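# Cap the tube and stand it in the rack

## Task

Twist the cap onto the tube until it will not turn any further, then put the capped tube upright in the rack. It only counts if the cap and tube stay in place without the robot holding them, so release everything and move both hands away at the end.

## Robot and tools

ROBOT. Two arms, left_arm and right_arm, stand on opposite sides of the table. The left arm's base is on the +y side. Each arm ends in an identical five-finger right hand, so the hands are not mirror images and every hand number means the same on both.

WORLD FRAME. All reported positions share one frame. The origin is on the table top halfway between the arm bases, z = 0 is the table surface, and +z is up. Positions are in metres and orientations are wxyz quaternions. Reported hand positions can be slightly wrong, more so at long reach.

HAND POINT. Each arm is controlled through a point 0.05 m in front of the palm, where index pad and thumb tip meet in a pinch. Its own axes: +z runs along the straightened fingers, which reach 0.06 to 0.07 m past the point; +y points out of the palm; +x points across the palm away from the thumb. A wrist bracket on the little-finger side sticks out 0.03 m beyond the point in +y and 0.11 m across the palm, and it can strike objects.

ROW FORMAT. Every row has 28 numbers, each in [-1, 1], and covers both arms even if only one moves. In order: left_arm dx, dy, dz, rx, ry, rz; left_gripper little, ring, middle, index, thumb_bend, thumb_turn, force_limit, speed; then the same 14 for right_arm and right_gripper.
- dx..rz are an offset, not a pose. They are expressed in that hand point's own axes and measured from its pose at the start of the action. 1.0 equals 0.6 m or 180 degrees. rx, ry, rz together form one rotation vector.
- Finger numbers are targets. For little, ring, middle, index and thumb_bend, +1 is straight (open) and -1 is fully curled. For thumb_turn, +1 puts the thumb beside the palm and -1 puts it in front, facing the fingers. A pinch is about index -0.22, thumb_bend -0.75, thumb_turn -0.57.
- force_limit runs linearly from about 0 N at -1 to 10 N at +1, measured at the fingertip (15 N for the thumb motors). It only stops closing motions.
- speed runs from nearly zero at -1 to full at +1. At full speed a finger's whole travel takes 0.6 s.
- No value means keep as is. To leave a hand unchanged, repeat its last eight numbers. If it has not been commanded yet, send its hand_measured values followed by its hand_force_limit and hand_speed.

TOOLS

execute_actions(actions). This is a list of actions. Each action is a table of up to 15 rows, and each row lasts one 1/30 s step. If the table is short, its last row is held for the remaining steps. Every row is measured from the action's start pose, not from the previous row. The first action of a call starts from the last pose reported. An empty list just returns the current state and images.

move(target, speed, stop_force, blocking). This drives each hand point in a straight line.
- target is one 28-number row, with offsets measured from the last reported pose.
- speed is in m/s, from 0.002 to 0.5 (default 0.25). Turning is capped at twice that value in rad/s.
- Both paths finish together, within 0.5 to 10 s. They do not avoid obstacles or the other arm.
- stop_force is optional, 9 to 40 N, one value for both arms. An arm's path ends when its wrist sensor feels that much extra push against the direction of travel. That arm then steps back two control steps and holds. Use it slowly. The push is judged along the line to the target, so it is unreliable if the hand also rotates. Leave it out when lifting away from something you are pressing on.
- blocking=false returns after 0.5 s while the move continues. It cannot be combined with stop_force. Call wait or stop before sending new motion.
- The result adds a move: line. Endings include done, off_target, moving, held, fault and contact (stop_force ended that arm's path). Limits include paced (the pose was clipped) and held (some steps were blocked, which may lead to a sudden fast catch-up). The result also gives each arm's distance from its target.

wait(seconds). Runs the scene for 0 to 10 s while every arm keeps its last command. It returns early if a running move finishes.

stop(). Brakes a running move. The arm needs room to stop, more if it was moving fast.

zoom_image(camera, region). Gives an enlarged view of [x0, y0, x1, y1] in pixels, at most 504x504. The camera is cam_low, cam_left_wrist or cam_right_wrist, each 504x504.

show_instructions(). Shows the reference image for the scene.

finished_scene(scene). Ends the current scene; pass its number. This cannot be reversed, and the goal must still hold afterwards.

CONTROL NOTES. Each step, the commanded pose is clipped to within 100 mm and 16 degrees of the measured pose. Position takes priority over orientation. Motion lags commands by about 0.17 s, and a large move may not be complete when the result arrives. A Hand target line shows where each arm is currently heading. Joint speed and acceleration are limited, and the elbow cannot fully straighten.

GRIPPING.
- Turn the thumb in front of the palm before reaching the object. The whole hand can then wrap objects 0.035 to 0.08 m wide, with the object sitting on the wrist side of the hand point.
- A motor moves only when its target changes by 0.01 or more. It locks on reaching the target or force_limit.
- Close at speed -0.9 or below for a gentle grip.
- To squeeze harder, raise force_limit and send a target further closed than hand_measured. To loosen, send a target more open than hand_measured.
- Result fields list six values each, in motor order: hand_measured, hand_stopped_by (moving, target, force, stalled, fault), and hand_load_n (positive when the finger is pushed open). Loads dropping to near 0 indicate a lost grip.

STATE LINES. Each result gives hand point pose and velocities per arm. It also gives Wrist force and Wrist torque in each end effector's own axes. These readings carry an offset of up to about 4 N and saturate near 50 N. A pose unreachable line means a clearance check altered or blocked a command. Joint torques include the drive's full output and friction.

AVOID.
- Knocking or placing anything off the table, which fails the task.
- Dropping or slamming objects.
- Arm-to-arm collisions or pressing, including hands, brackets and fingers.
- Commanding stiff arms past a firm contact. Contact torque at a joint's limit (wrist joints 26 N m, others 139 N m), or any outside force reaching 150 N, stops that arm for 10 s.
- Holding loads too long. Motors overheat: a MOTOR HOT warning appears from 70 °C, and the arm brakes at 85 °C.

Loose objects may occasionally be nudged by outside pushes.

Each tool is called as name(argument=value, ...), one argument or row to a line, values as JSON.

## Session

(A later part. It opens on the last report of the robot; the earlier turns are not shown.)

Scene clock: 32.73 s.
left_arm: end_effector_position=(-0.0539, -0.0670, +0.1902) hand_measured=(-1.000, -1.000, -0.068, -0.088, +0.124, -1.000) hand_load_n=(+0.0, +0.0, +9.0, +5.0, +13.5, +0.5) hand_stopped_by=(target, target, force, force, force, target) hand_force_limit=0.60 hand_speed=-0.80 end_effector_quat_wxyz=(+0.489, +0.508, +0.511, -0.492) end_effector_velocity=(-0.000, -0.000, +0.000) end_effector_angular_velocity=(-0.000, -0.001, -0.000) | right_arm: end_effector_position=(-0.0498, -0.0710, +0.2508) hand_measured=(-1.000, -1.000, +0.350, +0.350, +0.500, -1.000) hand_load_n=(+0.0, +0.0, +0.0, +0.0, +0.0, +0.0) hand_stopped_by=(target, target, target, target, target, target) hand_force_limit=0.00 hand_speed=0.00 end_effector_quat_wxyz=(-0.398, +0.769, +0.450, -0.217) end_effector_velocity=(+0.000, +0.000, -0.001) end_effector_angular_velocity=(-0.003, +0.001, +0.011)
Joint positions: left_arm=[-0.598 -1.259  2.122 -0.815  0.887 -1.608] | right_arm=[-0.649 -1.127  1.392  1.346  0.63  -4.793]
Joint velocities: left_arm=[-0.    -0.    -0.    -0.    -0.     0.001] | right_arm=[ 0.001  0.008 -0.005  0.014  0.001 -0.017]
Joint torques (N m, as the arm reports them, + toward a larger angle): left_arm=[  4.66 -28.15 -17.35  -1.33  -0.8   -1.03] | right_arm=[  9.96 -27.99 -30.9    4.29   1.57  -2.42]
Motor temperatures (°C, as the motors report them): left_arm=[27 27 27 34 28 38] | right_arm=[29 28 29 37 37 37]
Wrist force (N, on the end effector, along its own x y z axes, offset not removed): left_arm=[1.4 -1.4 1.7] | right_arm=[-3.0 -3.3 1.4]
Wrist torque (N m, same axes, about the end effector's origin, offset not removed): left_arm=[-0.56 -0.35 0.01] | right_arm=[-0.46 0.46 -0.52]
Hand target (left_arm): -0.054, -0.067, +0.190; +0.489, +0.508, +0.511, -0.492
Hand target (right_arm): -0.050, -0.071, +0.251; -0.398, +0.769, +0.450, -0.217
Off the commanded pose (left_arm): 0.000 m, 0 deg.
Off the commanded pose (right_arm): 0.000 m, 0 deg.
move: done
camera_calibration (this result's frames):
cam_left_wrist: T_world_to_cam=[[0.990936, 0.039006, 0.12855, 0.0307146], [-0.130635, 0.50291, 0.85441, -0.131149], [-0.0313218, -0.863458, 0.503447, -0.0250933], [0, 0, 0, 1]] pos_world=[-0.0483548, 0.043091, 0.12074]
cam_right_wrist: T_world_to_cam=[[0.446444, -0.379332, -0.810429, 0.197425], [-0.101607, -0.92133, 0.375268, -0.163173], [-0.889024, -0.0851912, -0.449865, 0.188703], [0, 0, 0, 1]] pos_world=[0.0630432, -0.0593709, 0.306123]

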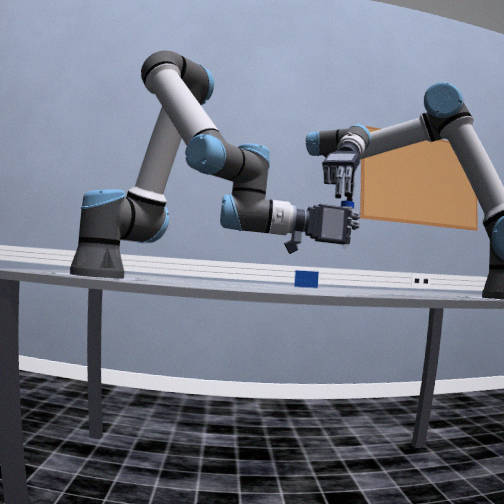

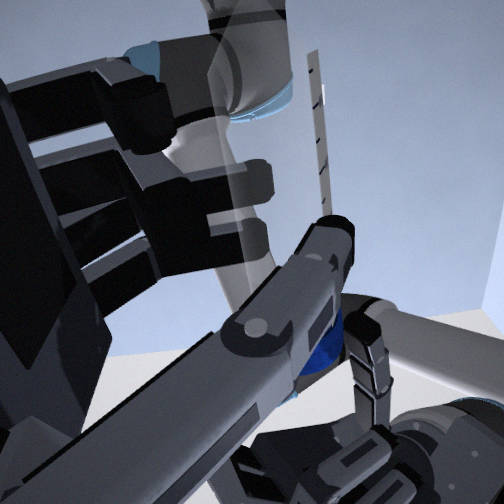

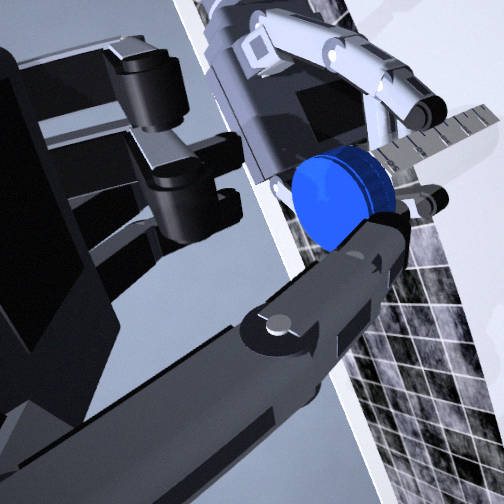

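execute_actions(
  actions=[
    [[0,0,0,0,0,0,-1,-1,-0.3,-0.3,0,-1,0.6,-0.8,-0.002,0.019,0.014,0,0,0,-1,-1,0.2,0.17,0.4,-1,0,0]],
    [[0,0,0,0,0,0,-1,-1,-0.3,-0.3,0,-1,0.6,-0.8,0,0,0,0,0,0,-1,-1,0.12,0.08,0.19,-1,0,0]],
    [[0,0,0,0,0,0,-1,-1,-0.3,-0.3,0,-1,0.6,-0.8,0,0,0,0,0,0,-1,-1,-0.3,-0.3,-0.1,-1,0.1,-0.8]],
    [[0,0,0,0,0,0,-1,-1,-0.3,-0.3,0,-1,0.6,-0.8,0,0.001,0.0007,0,0,0,-1,-1,-0.3,-0.3,-0.1,-1,0.1,-0.8]],
  ],
)

move(
  target=[0,0,0,0,0,0,-1,-1,-0.3,-0.3,0,-1,0.6,-0.8,0.013,-0.0058,0.0097,-0.005,0.202,0.147,-1,-1,-0.3,-0.3,-0.1,-1,0.1,-0.8],
  speed=0.5,
)

move(
  target=[0,0,0,0,0,0,-1,-1,-0.3,-0.3,0,-1,0.6,-0.8,0.013,-0.0058,0.0097,-0.005,0.202,0.147,-1,-1,-0.3,-0.3,-0.1,-1,0.1,-0.8],
  speed=0.5,
)

move(
  target=[0,0,0,0,0,0,-1,-1,-0.3,-0.3,0,-1,0.6,-0.8,0.013,-0.0058,0.0097,-0.005,0.202,0.147,-1,-1,-0.3,-0.3,-0.1,-1,0.1,-0.8],
  speed=0.5,
)

execute_actions(
  actions=[
    [[0,0,0,0,0,0,-1,-1,-0.3,-0.3,0,-1,0.6,-0.8,0,0,0,0,0,0,-1,-1,0.35,0.35,0.5,-1,0,0]],
    [[0,0,0,0,0,0,-1,-1,-0.3,-0.3,0,-1,0.6,-0.8,0,-0.02,-0.0147,0,0,0,-1,-1,0.35,0.35,0.5,-1,0,0]],
  ],
)

move(
  target=[0,0,0,0,0,0,-1,-1,-0.3,-0.3,0,-1,0.6,-0.8,0.0265,0.0172,-0.0245,0.015,-0.605,-0.442,-1,-1,0.35,0.35,0.5,-1,0,0],
  speed=0.5,
)

zoom_image(
  camera="cam_low",
  region=[305,160,385,240],
)

Scene clock: 35.53 s.
left_arm: end_effector_position=(-0.0539, -0.0670, +0.1902) hand_measured=(-1.000, -1.000, -0.068, -0.088, +0.124, -1.000) hand_load_n=(+0.0, +0.0, +9.0, +5.5, +13.5, -0.5) hand_stopped_by=(target, target, force, force, force, target) hand_force_limit=0.60 hand_speed=-0.80 end_effector_quat_wxyz=(+0.489, +0.508, +0.511, -0.492) end_effector_velocity=(+0.000, +0.000, -0.000) end_effector_angular_velocity=(+0.001, -0.001, +0.000) | right_arm: end_effector_position=(-0.0503, -0.0717, +0.2361) hand_measured=(-1.000, -1.000, +0.002, -0.040, +0.132, -1.000) hand_load_n=(+0.0, +0.0, +7.0, +6.0, +10.0, +0.0) hand_stopped_by=(target, target, force, force, force, target) hand_force_limit=0.10 hand_speed=-0.80 end_effector_quat_wxyz=(-0.398, +0.769, +0.450, -0.217) end_effector_velocity=(-0.000, -0.000, +0.000) end_effector_angular_velocity=(-0.001, +0.001, -0.001)
Joint positions: left_arm=[-0.598 -1.259  2.122 -0.815  0.887 -1.608] | right_arm=[-0.649 -1.119  1.419  1.311  0.63  -4.793]
Joint velocities: left_arm=[0.    0.    0.    0.001 0.    0.   ] | right_arm=[ 0.    -0.     0.     0.    -0.     0.001]
Joint torques (N m, as the arm reports them, + toward a larger angle): left_arm=[  4.88 -28.48 -18.26  -1.15  -0.66  -1.21] | right_arm=[ -4.54 -24.87  -3.41   0.02  -1.09  -2.07]
Motor temperatures (°C, as the motors report them): left_arm=[27 27 27 34 28 38] | right_arm=[29 28 29 37 37 37]
Wrist force (N, on the end effector, along its own x y z axes, offset not removed): left_arm=[6.1 0.2 3.8] | right_arm=[2.5 -9.2 -3.0]
Wrist torque (N m, same axes, about the end effector's origin, offset not removed): left_arm=[-0.54 -0.28 -0.23] | right_arm=[-0.38 -0.13 -0.06]
Hand target (left_arm): -0.054, -0.067, +0.190; +0.489, +0.508, +0.511, -0.492
Hand target (right_arm): -0.050, -0.072, +0.236; -0.398, +0.769, +0.450, -0.217
Off the commanded pose (left_arm): 0.000 m, 0 deg.
Off the commanded pose (right_arm): 0.000 m, 0 deg.
camera_calibration (this result's frames):
cam_left_wrist: T_world_to_cam=[[0.990936, 0.039006, 0.12855, 0.0307146], [-0.130635, 0.50291, 0.85441, -0.131149], [-0.0313219, -0.863458, 0.503447, -0.0250932], [0, 0, 0, 1]] pos_world=[-0.0483548, 0.0430911, 0.12074]
cam_right_wrist: T_world_to_cam=[[0.446396, -0.379466, -0.810392, 0.185439], [-0.101503, -0.92126, 0.375468, -0.158435], [-0.88906, -0.0853503, -0.449764, 0.181512], [0, 0, 0, 1]] pos_world=[0.0625136, -0.0601, 0.291403]

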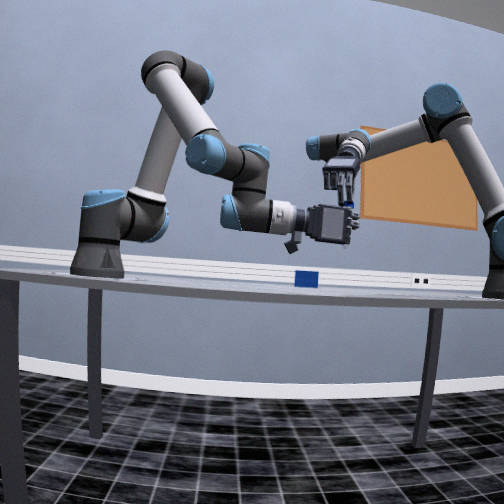

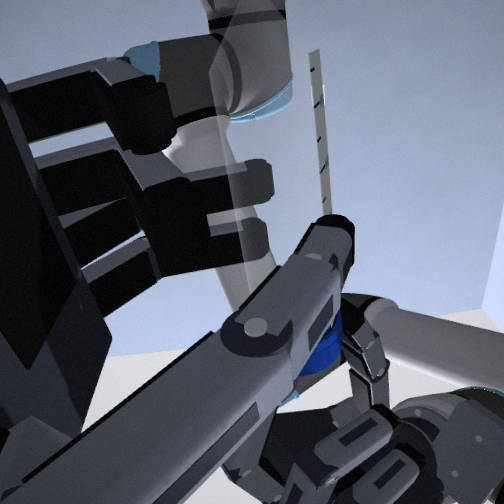

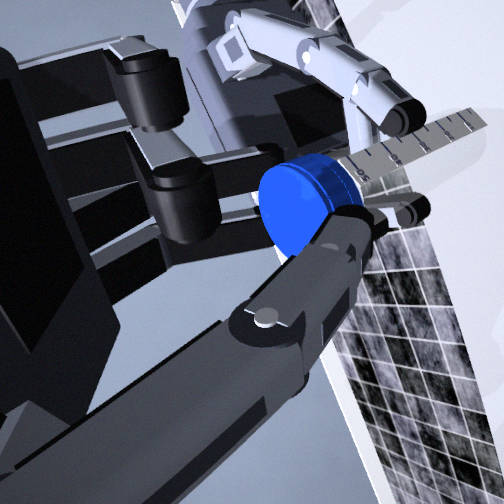

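Scene clock: 37.07 s.
left_arm: end_effector_position=(-0.0539, -0.0670, +0.1902) hand_measured=(-1.000, -1.000, -0.068, -0.088, +0.122, -1.000) hand_load_n=(+0.0, +0.0, +5.0, +6.5, +7.0, -3.0) hand_stopped_by=(target, target, force, force, force, target) hand_force_limit=0.60 hand_speed=-0.80 end_effector_quat_wxyz=(+0.489, +0.508, +0.511, -0.492) end_effector_velocity=(+0.000, -0.000, +0.000) end_effector_angular_velocity=(-0.000, +0.001, +0.000) | right_arm: end_effector_position=(-0.0522, -0.0615, +0.2360) hand_measured=(-1.000, -1.000, +0.002, -0.040, +0.134, -1.000) hand_load_n=(+0.0, +0.0, +7.0, +5.0, +10.0, -0.5) hand_stopped_by=(target, target, force, force, force, target) hand_force_limit=0.10 hand_speed=-0.80 end_effector_quat_wxyz=(-0.452, +0.882, +0.122, -0.049) end_effector_velocity=(-0.001, -0.000, -0.001) end_effector_angular_velocity=(-0.002, -0.004, -0.009)
Joint positions: left_arm=[-0.598 -1.259  2.122 -0.815  0.887 -1.608] | right_arm=[-0.56  -1.475  1.686  0.56   1.001 -3.652]
Joint velocities: left_arm=[ 0.    -0.    -0.    -0.     0.    -0.001] | right_arm=[ 0.006 -0.003  0.004 -0.006  0.013  0.009]
Joint torques (N m, as the arm reports them, + toward a larger angle): left_arm=[  4.66 -27.6  -17.41  -1.24   0.31  -1.07] | right_arm=[  9.95 -25.9   -1.82   0.91   3.18   2.34]
Motor temperatures (°C, as the motors report them): left_arm=[27 27 27 34 28 38] | right_arm=[29 28 29 37 37 37]
Wrist force (N, on the end effector, along its own x y z axes, offset not removed): left_arm=[10.7 -2.4 7.0] | right_arm=[2.1 -9.9 -0.6]
Wrist torque (N m, same axes, about the end effector's origin, offset not removed): left_arm=[-0.49 -0.42 -0.11] | right_arm=[0.51 0.31 0.10]
Hand target (left_arm): -0.054, -0.067, +0.190; +0.489, +0.508, +0.511, -0.492
Hand target (right_arm): -0.052, -0.062, +0.236; -0.452, +0.882, +0.121, -0.049
Off the commanded pose (left_arm): 0.000 m, 0 deg.
Off the commanded pose (right_arm): 0.000 m, 0 deg.
move: done
camera_calibration (this result's frames):
cam_left_wrist: T_world_to_cam=[[0.990935, 0.0390244, 0.128551, 0.030711], [-0.130645, 0.502908, 0.854409, -0.13115], [-0.0313064, -0.863459, 0.503447, -0.0250914], [0, 0, 0, 1]] pos_world=[-0.0483521, 0.0430923, 0.12074]
cam_right_wrist: T_world_to_cam=[[0.0468126, -0.581981, -0.811854, 0.157067], [-0.721531, -0.581759, 0.375432, -0.160619], [-0.690798, 0.568203, -0.447151, 0.23061], [0, 0, 0, 1]] pos_world=[0.0360604, -0.133066, 0.290935]

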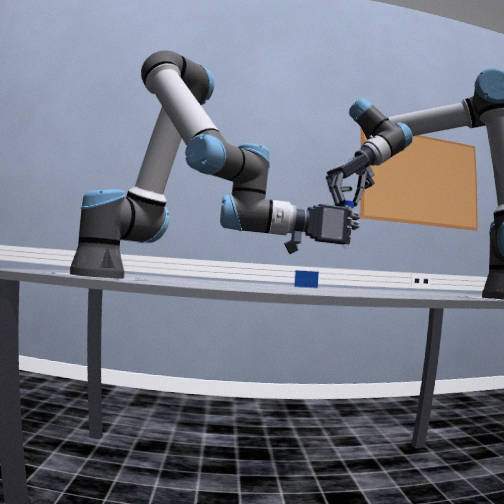

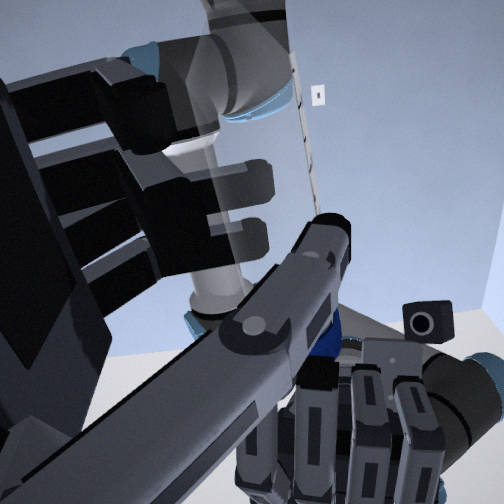

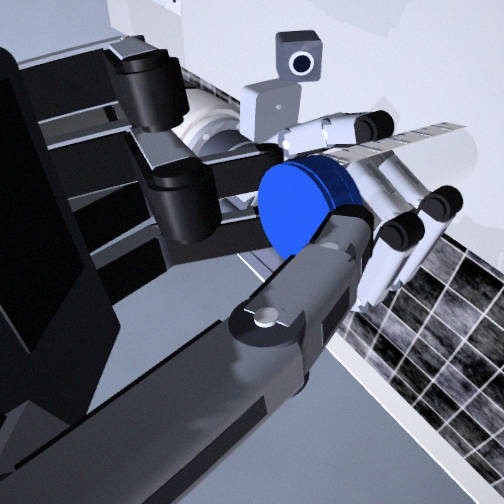

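Scene clock: 38.57 s.
left_arm: end_effector_position=(-0.0539, -0.0670, +0.1902) hand_measured=(-1.000, -1.000, -0.070, -0.088, +0.116, -1.000) hand_load_n=(+0.0, +0.0, +0.0, +0.0, +2.0, -1.5) hand_stopped_by=(target, target, force, force, force, target) hand_force_limit=0.60 hand_speed=-0.80 end_effector_quat_wxyz=(+0.489, +0.508, +0.511, -0.492) end_effector_velocity=(+0.000, -0.000, -0.001) end_effector_angular_velocity=(+0.002, -0.001, +0.000) | right_arm: end_effector_position=(-0.0465, -0.0530, +0.2356) hand_measured=(-1.000, -1.000, +0.002, -0.040, +0.134, -1.000) hand_load_n=(+0.0, +0.0, +4.5, +5.5, +9.5, -0.5) hand_stopped_by=(target, target, force, force, force, target) hand_force_limit=0.10 hand_speed=-0.80 end_effector_quat_wxyz=(+0.438, -0.861, +0.225, -0.126) end_effector_velocity=(-0.000, +0.000, -0.000) end_effector_angular_velocity=(-0.005, -0.001, -0.011)
Joint positions: left_arm=[-0.598 -1.259  2.122 -0.815  0.887 -1.608] | right_arm=[-0.229 -1.474  1.668  0.468  1.879 -2.934]
Joint velocities: left_arm=[-0.     0.002 -0.    -0.    -0.    -0.001] | right_arm=[ 0.007  0.008 -0.008  0.008  0.016  0.01 ]
Joint torques (N m, as the arm reports them, + toward a larger angle): left_arm=[  4.19 -28.29 -18.42  -1.23   0.56  -1.  ] | right_arm=[  8.58 -14.44 -33.07   2.06   3.53   2.46]
Motor temperatures (°C, as the motors report them): left_arm=[27 27 27 34 28 38] | right_arm=[29 28 29 37 37 37]
Wrist force (N, on the end effector, along its own x y z axes, offset not removed): left_arm=[2.5 0.1 -0.1] | right_arm=[0.0 -0.9 -0.9]
Wrist torque (N m, same axes, about the end effector's origin, offset not removed): left_arm=[-0.51 -0.38 -0.11] | right_arm=[-0.16 -0.19 -0.15]
Hand target (left_arm): -0.054, -0.067, +0.190; +0.489, +0.508, +0.511, -0.492
Hand target (right_arm): -0.047, -0.053, +0.236; -0.437, +0.861, -0.226, +0.126
Off the commanded pose (left_arm): 0.000 m, 0 deg.
Off the commanded pose (right_arm): 0.000 m, 0 deg.
move: done
camera_calibration (this result's frames):
cam_left_wrist: T_world_to_cam=[[0.990935, 0.0390244, 0.128551, 0.030711], [-0.130645, 0.502908, 0.85441, -0.13115], [-0.0313063, -0.863459, 0.503447, -0.0250913], [0, 0, 0, 1]] pos_world=[-0.0483521, 0.0430923, 0.12074]
cam_right_wrist: T_world_to_cam=[[-0.379376, -0.443219, -0.812177, 0.149107], [-0.920927, 0.0961974, 0.377677, -0.125343], [-0.0892642, 0.891237, -0.444667, 0.27405], [0, 0, 0, 1]] pos_world=[-0.0344011, -0.166098, 0.290301]

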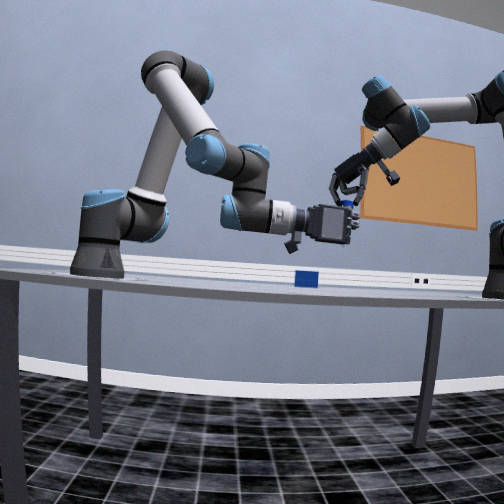

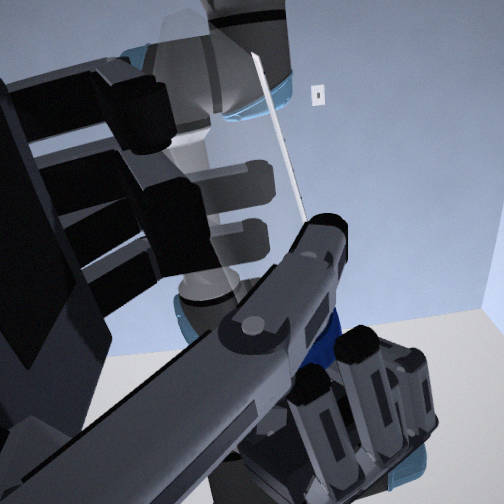

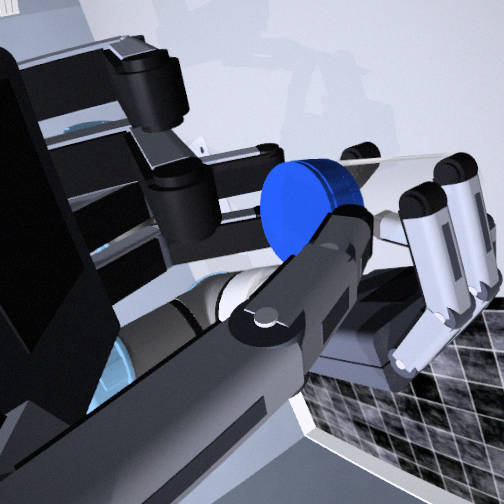

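Scene clock: 40.17 s.
left_arm: end_effector_position=(-0.0539, -0.0670, +0.1902) hand_measured=(-1.000, -1.000, -0.068, -0.088, +0.116, -1.000) hand_load_n=(-0.5, +0.0, +1.5, +1.5, +0.5, -0.5) hand_stopped_by=(target, target, force, force, force, target) hand_force_limit=0.60 hand_speed=-0.80 end_effector_quat_wxyz=(+0.489, +0.508, +0.511, -0.492) end_effector_velocity=(+0.000, -0.000, -0.001) end_effector_angular_velocity=(+0.001, -0.001, +0.000) | right_arm: end_effector_position=(-0.0365, -0.0511, +0.2350) hand_measured=(-1.000, -1.000, +0.002, -0.040, +0.132, -1.000) hand_load_n=(+0.0, +0.0, +4.5, +1.0, +4.5, +1.0) hand_stopped_by=(target, target, force, force, force, target) hand_force_limit=0.10 hand_speed=-0.80 end_effector_quat_wxyz=(+0.356, -0.710, +0.538, -0.282) end_effector_velocity=(-0.000, -0.000, -0.000) end_effector_angular_velocity=(-0.006, +0.002, -0.012)
Joint positions: left_arm=[-0.598 -1.259  2.122 -0.815  0.887 -1.608] | right_arm=[-0.019 -1.101  1.318  1.091  2.489 -1.918]
Joint velocities: left_arm=[ 0.     0.001 -0.     0.001  0.     0.   ] | right_arm=[ 0.001  0.009 -0.009  0.023  0.001  0.021]
Joint torques (N m, as the arm reports them, + toward a larger angle): left_arm=[  5.33 -27.92 -18.29  -1.31   0.47  -1.09] | right_arm=[ 11.54 -29.5  -29.34   4.2    3.05   2.22]
Motor temperatures (°C, as the motors report them): left_arm=[27 27 27 34 28 38] | right_arm=[29 28 29 37 37 37]
Wrist force (N, on the end effector, along its own x y z axes, offset not removed): left_arm=[2.6 -4.0 3.0] | right_arm=[-4.0 -7.2 1.9]
Wrist torque (N m, same axes, about the end effector's origin, offset not removed): left_arm=[-0.49 -0.29 -0.08] | right_arm=[-0.60 0.46 -0.40]
Hand target (left_arm): -0.054, -0.067, +0.190; +0.489, +0.508, +0.511, -0.492
Hand target (right_arm): -0.037, -0.051, +0.235; -0.356, +0.710, -0.538, +0.282
Off the commanded pose (left_arm): 0.000 m, 0 deg.
Off the commanded pose (right_arm): 0.000 m, 0 deg.
move: done
camera_calibration (this result's frames):
cam_left_wrist: T_world_to_cam=[[0.990935, 0.0390243, 0.128551, 0.0307109], [-0.130645, 0.502908, 0.85441, -0.13115], [-0.0313064, -0.863459, 0.503447, -0.0250914], [0, 0, 0, 1]] pos_world=[-0.0483521, 0.0430923, 0.12074]
cam_right_wrist: T_world_to_cam=[[-0.583463, -0.0442427, -0.810933, 0.165895], [-0.583467, 0.717399, 0.380663, -0.072661], [0.564921, 0.695256, -0.44439, 0.286782], [0, 0, 0, 1]] pos_world=[-0.107611, -0.13992, 0.289632]

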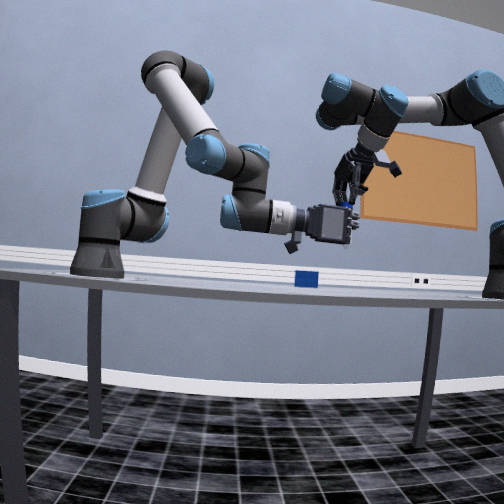

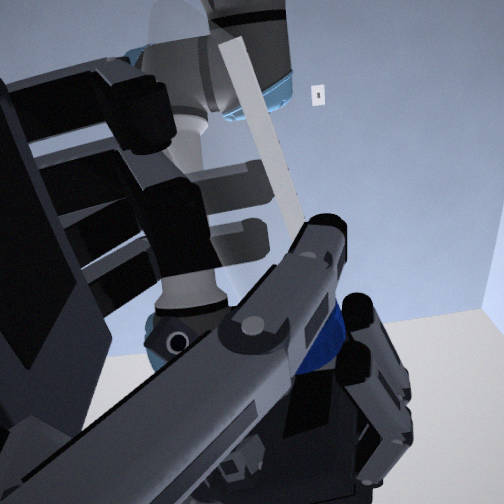

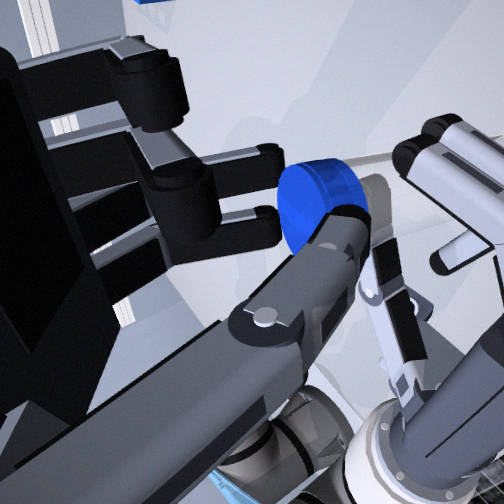

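Scene clock: 41.17 s.
left_arm: end_effector_position=(-0.0539, -0.0670, +0.1902) hand_measured=(-1.000, -1.000, -0.070, -0.088, +0.116, -1.000) hand_load_n=(+0.0, +0.0, +0.0, +0.5, +1.0, +0.0) hand_stopped_by=(target, target, force, force, force, target) hand_force_limit=0.60 hand_speed=-0.80 end_effector_quat_wxyz=(+0.489, +0.508, +0.511, -0.492) end_effector_velocity=(+0.000, +0.000, +0.001) end_effector_angular_velocity=(-0.001, +0.001, +0.000) | right_arm: end_effector_position=(-0.0367, -0.0509, +0.2496) hand_measured=(-1.000, -1.000, +0.350, +0.350, +0.500, -1.000) hand_load_n=(+0.0, +0.0, +0.0, +0.0, +0.0, +0.0) hand_stopped_by=(target, target, target, target, target, target) hand_force_limit=0.00 hand_speed=0.00 end_effector_quat_wxyz=(+0.356, -0.710, +0.538, -0.282) end_effector_velocity=(-0.000, +0.000, +0.002) end_effector_angular_velocity=(-0.001, -0.000, +0.000)
Joint positions: left_arm=[-0.598 -1.259  2.122 -0.815  0.887 -1.608] | right_arm=[-0.019 -1.107  1.29   1.126  2.489 -1.918]
Joint velocities: left_arm=[ 0.    -0.002 -0.     0.     0.     0.   ] | right_arm=[ 0.001  0.001 -0.006  0.007  0.     0.   ]
Joint torques (N m, as the arm reports them, + toward a larger angle): left_arm=[  4.87 -28.54 -17.95  -1.16   0.42  -1.15] | right_arm=[ 10.27 -44.98 -30.63   4.05   3.94   2.38]
Motor temperatures (°C, as the motors report them): left_arm=[27 27 27 34 28 38] | right_arm=[29 28 29 37 37 37]
Wrist force (N, on the end effector, along its own x y z axes, offset not removed): left_arm=[0.5 -1.7 1.8] | right_arm=[-1.6 -3.6 0.0]
Wrist torque (N m, same axes, about the end effector's origin, offset not removed): left_arm=[-0.60 -0.28 -0.12] | right_arm=[-0.65 0.43 -0.27]
Hand target (left_arm): -0.054, -0.067, +0.190; +0.489, +0.508, +0.511, -0.492
Hand target (right_arm): -0.037, -0.051, +0.250; -0.356, +0.710, -0.538, +0.282
Off the commanded pose (left_arm): 0.000 m, 0 deg.
Off the commanded pose (right_arm): 0.000 m, 0 deg.
camera_calibration (this result's frames):
cam_left_wrist: T_world_to_cam=[[0.990935, 0.0390244, 0.12855, 0.030711], [-0.130645, 0.502908, 0.854409, -0.13115], [-0.0313062, -0.863459, 0.503447, -0.0250915], [0, 0, 0, 1]] pos_world=[-0.0483522, 0.0430922, 0.12074]
cam_right_wrist: T_world_to_cam=[[-0.58346, -0.0443047, -0.810932, 0.177656], [-0.583532, 0.71735, 0.380655, -0.0784975], [0.564858, 0.695302, -0.444399, 0.293229], [0, 0, 0, 1]] pos_world=[-0.107783, -0.139701, 0.304258]

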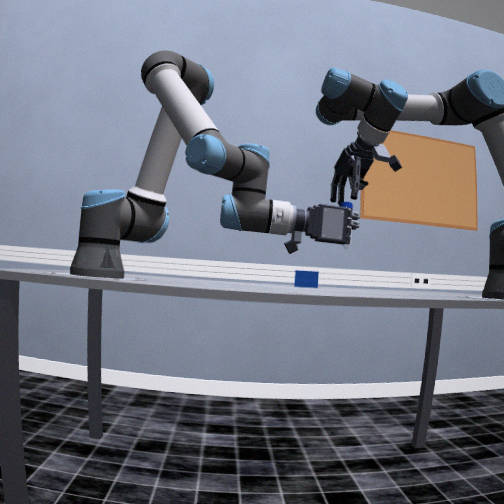

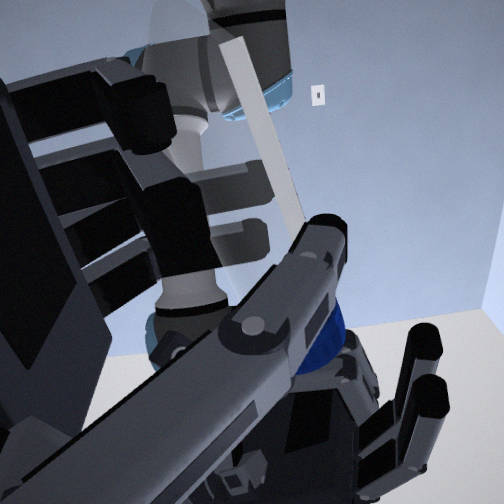

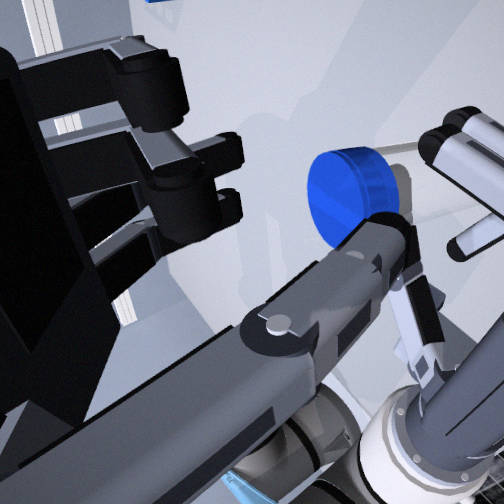

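Scene clock: 44.33 s.
left_arm: end_effector_position=(-0.0539, -0.0670, +0.1902) hand_measured=(-1.000, -1.000, -0.070, -0.088, +0.116, -1.000) hand_load_n=(+0.0, +0.0, +0.0, +0.5, +1.0, +0.0) hand_stopped_by=(target, target, force, force, force, target) hand_force_limit=0.60 hand_speed=-0.80 end_effector_quat_wxyz=(+0.489, +0.508, +0.511, -0.492) end_effector_velocity=(-0.000, +0.000, +0.000) end_effector_angular_velocity=(-0.000, -0.000, -0.001) | right_arm: end_effector_position=(-0.0496, -0.0709, +0.2501) hand_measured=(-1.000, -1.000, +0.350, +0.350, +0.500, -1.000) hand_load_n=(+0.0, +0.0, +0.0, +0.0, +0.0, +0.0) hand_stopped_by=(target, target, target, target, target, target) hand_force_limit=0.00 hand_speed=0.00 end_effector_quat_wxyz=(-0.398, +0.769, +0.451, -0.216) end_effector_velocity=(-0.000, -0.000, +0.001) end_effector_angular_velocity=(-0.002, +0.000, +0.012)
Joint positions: left_arm=[-0.598 -1.259  2.122 -0.815  0.887 -1.608] | right_arm=[-0.648 -1.126  1.391  1.345  0.632 -4.795]
Joint velocities: left_arm=[-0.001 -0.     0.    -0.     0.     0.   ] | right_arm=[ 0.001  0.005 -0.005  0.017  0.001 -0.018]
Joint torques (N m, as the arm reports them, + toward a larger angle): left_arm=[  5.36 -28.66 -18.38  -1.19   0.23  -0.94] | right_arm=[  9.46 -26.64 -28.91   4.37   1.56  -2.37]
Motor temperatures (°C, as the motors report them): left_arm=[27 27 27 34 28 38] | right_arm=[29 28 29 37 37 37]
Wrist force (N, on the end effector, along its own x y z axes, offset not removed): left_arm=[1.6 -1.4 0.7] | right_arm=[-3.3 1.2 -0.6]
Wrist torque (N m, same axes, about the end effector's origin, offset not removed): left_arm=[-0.51 -0.34 0.02] | right_arm=[0.49 0.82 -0.39]
Hand target (left_arm): -0.054, -0.067, +0.190; +0.489, +0.508, +0.511, -0.492
Hand target (right_arm): -0.050, -0.071, +0.250; -0.397, +0.769, +0.452, -0.216
Off the commanded pose (left_arm): 0.000 m, 0 deg.
Off the commanded pose (right_arm): 0.000 m, 0 deg.
move: done
camera_calibration (this result's frames):
cam_left_wrist: T_world_to_cam=[[0.990935, 0.0390244, 0.128551, 0.030711], [-0.130645, 0.502908, 0.85441, -0.13115], [-0.0313063, -0.863459, 0.503447, -0.0250914], [0, 0, 0, 1]] pos_world=[-0.0483521, 0.0430923, 0.12074]
cam_right_wrist: T_world_to_cam=[[0.449824, -0.37757, -0.809382, 0.196887], [-0.100783, -0.921914, 0.374054, -0.162488], [-0.887413, -0.0866866, -0.452752, 0.189267], [0, 0, 0, 1]] pos_world=[0.0630176, -0.0590543, 0.305827]

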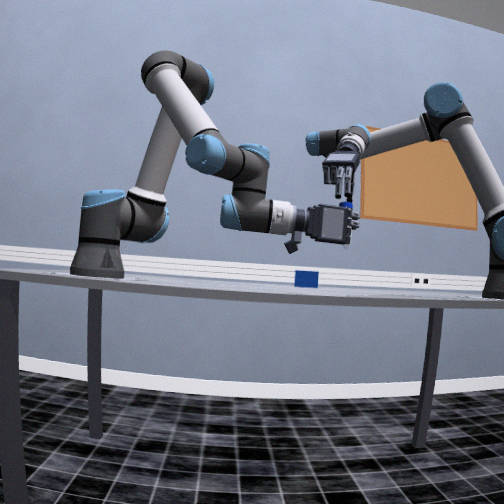

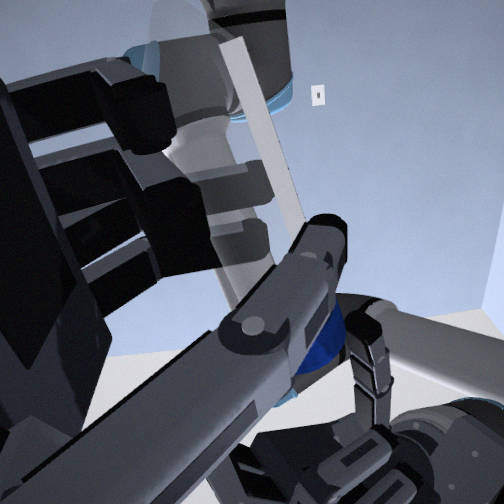

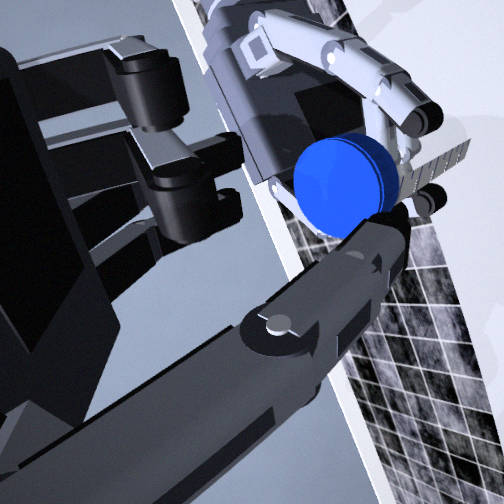

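Region (305, 160, 385, 240) of cam_low's 504x504 image, scaled by 6.300, with more detail than that image has.

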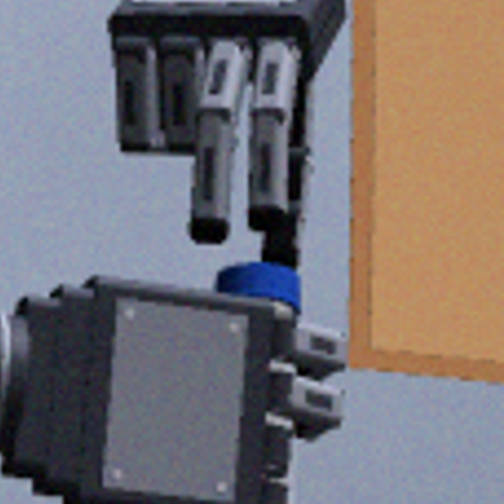

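execute_actions(
  actions=[
    [[0,0,0,0,0,0,-1,-1,-0.3,-0.3,0,-1,0.6,-0.8,0.001,0.0215,0.016,0,0,0,-1,-1,0.25,0.22,0.45,-1,0,0]],
    [[0,0,0,0,0,0,-1,-1,-0.3,-0.3,0,-1,0.6,-0.8,0,0,0,0,0,0,-1,-1,0.12,0.08,0.22,-1,0,0]],
    [[0,0,0,0,0,0,-1,-1,-0.3,-0.3,0,-1,0.6,-0.8,0,0,0,0,0,0,-1,-1,-0.3,-0.3,-0.1,-1,0.1,-0.8]],
    [[0,0,0,0,0,0,-1,-1,-0.3,-0.3,0,-1,0.6,-0.8,0,0,0,0,0,0,-1,-1,-0.3,-0.3,-0.1,-1,0.1,-0.8]],
  ],
)

Scene clock: 46.70 s.
left_arm: end_effector_position=(-0.0539, -0.0670, +0.1902) hand_measured=(-1.000, -1.000, -0.068, -0.088, +0.120, -1.000) hand_load_n=(-0.5, +0.0, +1.0, +3.5, +9.5, +0.0) hand_stopped_by=(target, target, force, force, force, target) hand_force_limit=0.60 hand_speed=-0.80 end_effector_quat_wxyz=(+0.489, +0.508, +0.511, -0.492) end_effector_velocity=(+0.000, -0.000, +0.000) end_effector_angular_velocity=(-0.000, +0.000, +0.001) | right_arm: end_effector_position=(-0.0493, -0.0700, +0.2343) hand_measured=(-1.000, -1.000, -0.034, -0.140, +0.032, -1.000) hand_load_n=(+0.0, +0.0, +0.0, +5.5, +0.0, +0.0) hand_stopped_by=(target, target, force, force, moving, target) hand_force_limit=0.10 hand_speed=-0.80 end_effector_quat_wxyz=(-0.398, +0.769, +0.451, -0.216) end_effector_velocity=(-0.000, -0.000, +0.000) end_effector_angular_velocity=(-0.001, +0.002, -0.000)
Joint positions: left_arm=[-0.598 -1.259  2.122 -0.815  0.887 -1.608] | right_arm=[-0.647 -1.113  1.414  1.309  0.632 -4.794]
Joint velocities: left_arm=[ 0.001 -0.    -0.     0.    -0.    -0.   ] | right_arm=[-0.     0.     0.     0.002 -0.001 -0.   ]
Joint torques (N m, as the arm reports them, + toward a larger angle): left_arm=[  4.26 -28.05 -17.49  -1.1    0.3   -1.01] | right_arm=[  5.61 -35.27 -27.96   4.01  -2.03  -0.01]
Motor temperatures (°C, as the motors report them): left_arm=[27 27 27 34 28 38] | right_arm=[29 28 29 37 37 37]
Wrist force (N, on the end effector, along its own x y z axes, offset not removed): left_arm=[-0.2 3.3 1.6] | right_arm=[1.2 -3.5 2.2]
Wrist torque (N m, same axes, about the end effector's origin, offset not removed): left_arm=[-0.60 -0.37 -0.20] | right_arm=[-0.09 -0.43 0.23]
Hand target (left_arm): -0.054, -0.067, +0.190; +0.489, +0.508, +0.511, -0.492
Hand target (right_arm): -0.049, -0.070, +0.234; -0.398, +0.769, +0.451, -0.216
Off the commanded pose (left_arm): 0.000 m, 0 deg.
Off the commanded pose (right_arm): 0.000 m, 0 deg.
camera_calibration (this result's frames):
cam_left_wrist: T_world_to_cam=[[0.990935, 0.0390245, 0.128551, 0.030711], [-0.130645, 0.502908, 0.85441, -0.13115], [-0.0313061, -0.863459, 0.503447, -0.0250914], [0, 0, 0, 1]] pos_world=[-0.0483521, 0.0430923, 0.12074]
cam_right_wrist: T_world_to_cam=[[0.449736, -0.377746, -0.809349, 0.184189], [-0.100683, -0.921828, 0.374295, -0.155761], [-0.887469, -0.0868463, -0.452611, 0.182423], [0, 0, 0, 1]] pos_world=[0.0633756, -0.0581655, 0.28994]

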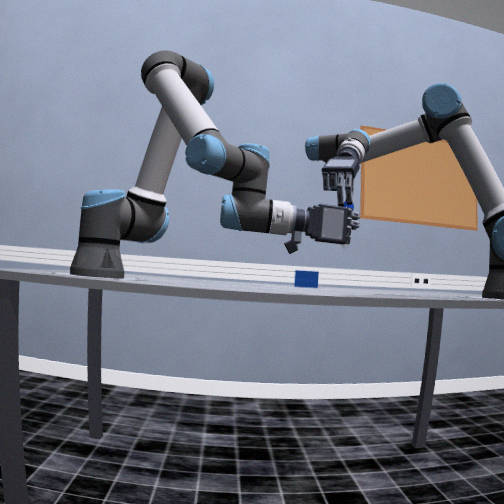

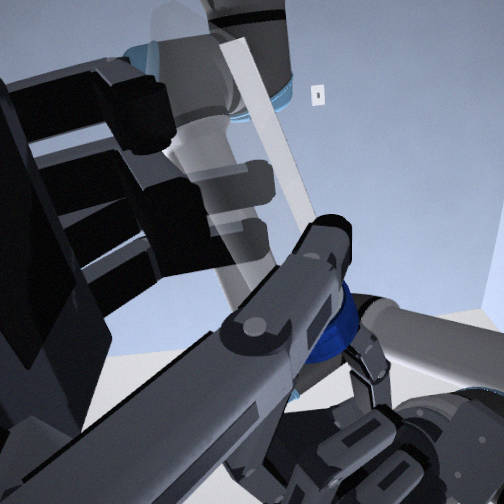

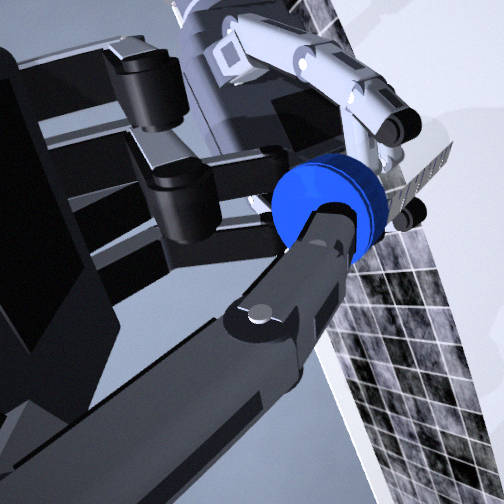

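execute_actions(
  actions=[
    [[0,0,0,0,0,0,-1,-1,-0.11,-0.12,0.09,-1,0.4,-0.9,0,0,0,0,0,0,-1,-1,-0.03,-0.14,0.5,-1,0,0]],
    [[0,0,0,0,0,0,-1,-1,-0.11,-0.12,0.09,-1,0.4,-0.9,0,0,0,0,0,0,-1,-1,0.35,0.35,0.5,-1,0,0]],
    [[0,0,0,0,0,0,-1,-1,-0.11,-0.12,0.09,-1,0.4,-0.9,0,-0.04,-0.029,0,0,0,-1,-1,0.35,0.35,0.5,-1,0,0]],
  ],
)

move(
  target=[0,0.02,0,0,0,0.1,-1,-1,-0.11,-0.12,0.09,-1,0.4,-0.9,0,0,0,0,0,0,-1,-1,0.35,0.35,0.5,-1,0,0],
  speed=0.15,
)

zoom_image(
  camera="cam_low",
  region=[295,160,395,260],
)

Scene clock: 48.47 s.
left_arm: end_effector_position=(-0.0539, -0.0670, +0.1902) hand_measured=(-1.000, -1.000, -0.088, -0.108, +0.124, -1.000) hand_load_n=(+0.0, +0.0, +5.0, +7.5, +12.5, -0.5) hand_stopped_by=(target, target, force, force, force, target) hand_force_limit=0.40 hand_speed=-0.90 end_effector_quat_wxyz=(+0.489, +0.508, +0.511, -0.492) end_effector_velocity=(-0.000, +0.000, +0.000) end_effector_angular_velocity=(+0.000, -0.001, -0.001) | right_arm: end_effector_position=(-0.0498, -0.0706, +0.2634) hand_measured=(-1.000, -1.000, +0.350, +0.350, +0.500, -1.000) hand_load_n=(+0.0, +0.0, +0.0, +0.0, +0.0, +0.0) hand_stopped_by=(target, target, target, target, target, target) hand_force_limit=0.00 hand_speed=0.00 end_effector_quat_wxyz=(-0.398, +0.769, +0.451, -0.216) end_effector_velocity=(+0.001, +0.000, +0.004) end_effector_angular_velocity=(+0.000, -0.003, +0.003)
Joint positions: left_arm=[-0.598 -1.259  2.122 -0.815  0.887 -1.608] | right_arm=[-0.647 -1.133  1.367  1.376  0.632 -4.794]
Joint velocities: left_arm=[-0.001 -0.     0.     0.     0.     0.001] | right_arm=[-0.    -0.001 -0.01   0.014  0.003 -0.006]
Joint torques (N m, as the arm reports them, + toward a larger angle): left_arm=[  4.39 -28.8  -18.29  -1.27   0.3   -1.09] | right_arm=[  2.15 -42.89 -30.25   4.28   1.54  -2.35]
Motor temperatures (°C, as the motors report them): left_arm=[27 27 27 34 28 38] | right_arm=[29 28 29 37 37 37]
Wrist force (N, on the end effector, along its own x y z axes, offset not removed): left_arm=[0.8 -0.5 1.8] | right_arm=[2.2 2.8 -1.4]
Wrist torque (N m, same axes, about the end effector's origin, offset not removed): left_arm=[-0.45 -0.35 -0.01] | right_arm=[0.53 -0.20 0.31]
Hand target (left_arm): -0.054, -0.067, +0.190; +0.489, +0.508, +0.511, -0.492
Hand target (right_arm): -0.050, -0.071, +0.264; -0.398, +0.769, +0.451, -0.216
Off the commanded pose (left_arm): 0.000 m, 0 deg.
Off the commanded pose (right_arm): 0.000 m, 0 deg.
camera_calibration (this result's frames):
cam_left_wrist: T_world_to_cam=[[0.990935, 0.0390244, 0.128551, 0.030711], [-0.130645, 0.502908, 0.85441, -0.13115], [-0.0313063, -0.863459, 0.503447, -0.0250913], [0, 0, 0, 1]] pos_world=[-0.0483521, 0.0430923, 0.12074]
cam_right_wrist: T_world_to_cam=[[0.449627, -0.377647, -0.809456, 0.207841], [-0.100738, -0.921884, 0.374142, -0.1672], [-0.887518, -0.0866815, -0.452547, 0.195075], [0, 0, 0, 1]] pos_world=[0.0628385, -0.0587388, 0.319076]

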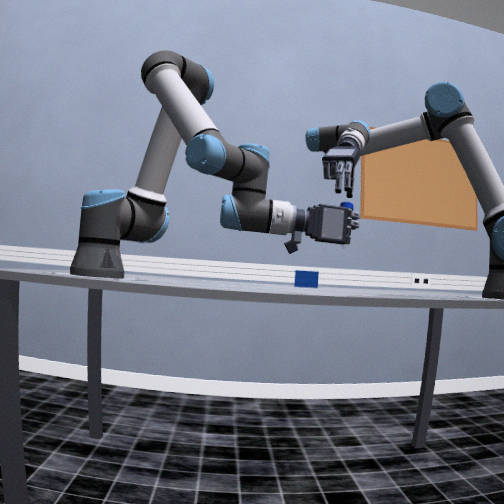

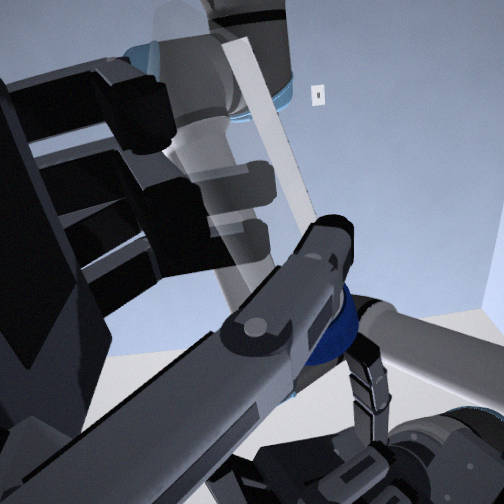

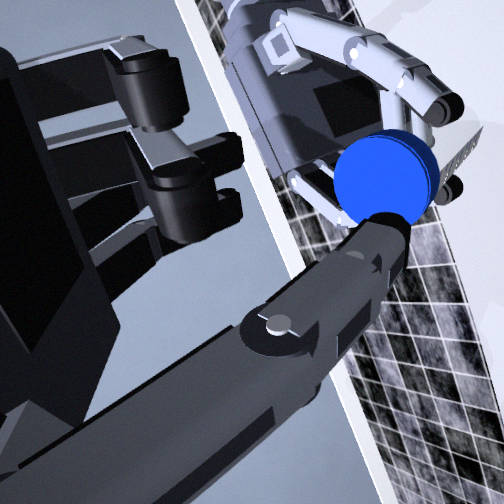

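Scene clock: 49.97 s.
left_arm: end_effector_position=(-0.0419, -0.0670, +0.1903) hand_measured=(-1.000, -1.000, -0.088, -0.108, +0.124, -1.000) hand_load_n=(+0.0, +0.0, +5.0, +7.5, +12.5, -0.5) hand_stopped_by=(target, target, force, force, force, target) hand_force_limit=0.40 hand_speed=-0.90 end_effector_quat_wxyz=(+0.560, +0.581, +0.426, -0.410) end_effector_velocity=(+0.000, -0.000, -0.001) end_effector_angular_velocity=(-0.000, -0.012, -0.001) | right_arm: end_effector_position=(-0.0498, -0.0706, +0.2634) hand_measured=(-1.000, -1.000, +0.350, +0.350, +0.500, -1.000) hand_load_n=(+0.0, +0.0, +0.0, +0.0, +0.0, +0.0) hand_stopped_by=(target, target, target, target, target, target) hand_force_limit=0.00 hand_speed=0.00 end_effector_quat_wxyz=(-0.398, +0.769, +0.451, -0.216) end_effector_velocity=(+0.000, +0.000, +0.000) end_effector_angular_velocity=(+0.002, -0.002, +0.001)
Joint positions: left_arm=[-0.548 -1.237  2.158 -0.874  0.937 -1.292] | right_arm=[-0.647 -1.133  1.367  1.376  0.632 -4.794]
Joint velocities: left_arm=[ 0.002  0.002  0.002 -0.005  0.003  0.013] | right_arm=[-0.    -0.001  0.    -0.001  0.    -0.001]
Joint torques (N m, as the arm reports them, + toward a larger angle): left_arm=[ 10.55 -15.37  -4.78  -2.63   1.11   2.76] | right_arm=[  0.99 -26.97  -5.02   0.74  -3.95   2.34]
Motor temperatures (°C, as the motors report them): left_arm=[27 27 27 34 28 38] | right_arm=[29 28 29 37 37 37]
Wrist force (N, on the end effector, along its own x y z axes, offset not removed): left_arm=[1.6 -2.0 1.7] | right_arm=[-3.8 -3.3 -5.3]
Wrist torque (N m, same axes, about the end effector's origin, offset not removed): left_arm=[-0.69 -0.53 -0.12] | right_arm=[-0.03 0.98 -0.27]
Hand target (left_arm): -0.042, -0.067, +0.190; +0.560, +0.581, +0.425, -0.410
Hand target (right_arm): -0.050, -0.071, +0.263; -0.398, +0.769, +0.451, -0.216
Off the commanded pose (left_arm): 0.000 m, 0 deg.
Off the commanded pose (right_arm): 0.000 m, 0 deg.
move: done
camera_calibration (this result's frames):
cam_left_wrist: T_world_to_cam=[[0.903603, 0.0278716, 0.427462, -0.0424889], [-0.381553, 0.505977, 0.773566, -0.124545], [-0.194725, -0.862097, 0.467837, -0.0246711], [0, 0, 0, 1]] pos_world=[-0.0139316, 0.0429324, 0.126048]
cam_right_wrist: T_world_to_cam=[[0.449634, -0.377634, -0.809457, 0.207849], [-0.100741, -0.921889, 0.374128, -0.167201], [-0.887513, -0.0866747, -0.452557, 0.195081], [0, 0, 0, 1]] pos_world=[0.062837, -0.0587412, 0.319084]

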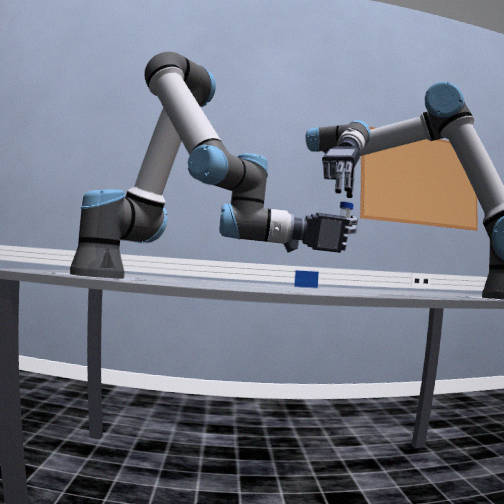

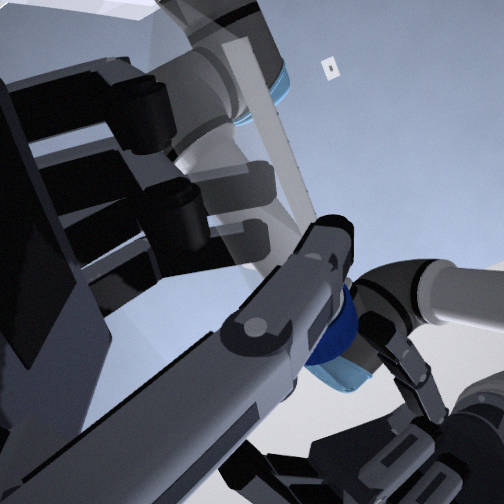

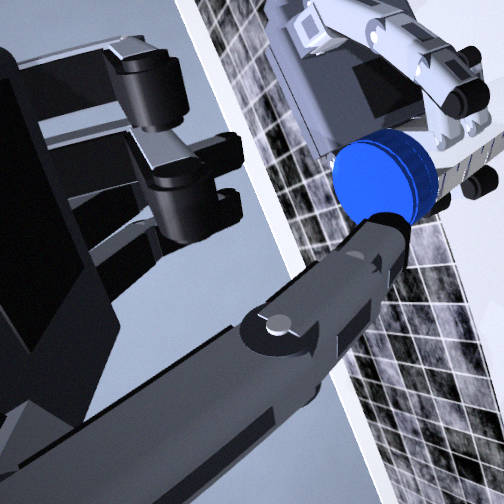

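Region (295, 160, 395, 260) of cam_low's 504x504 image, scaled by 5.040, with more detail than that image has.

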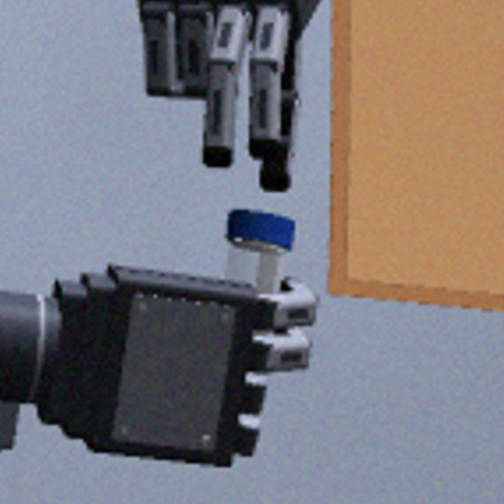

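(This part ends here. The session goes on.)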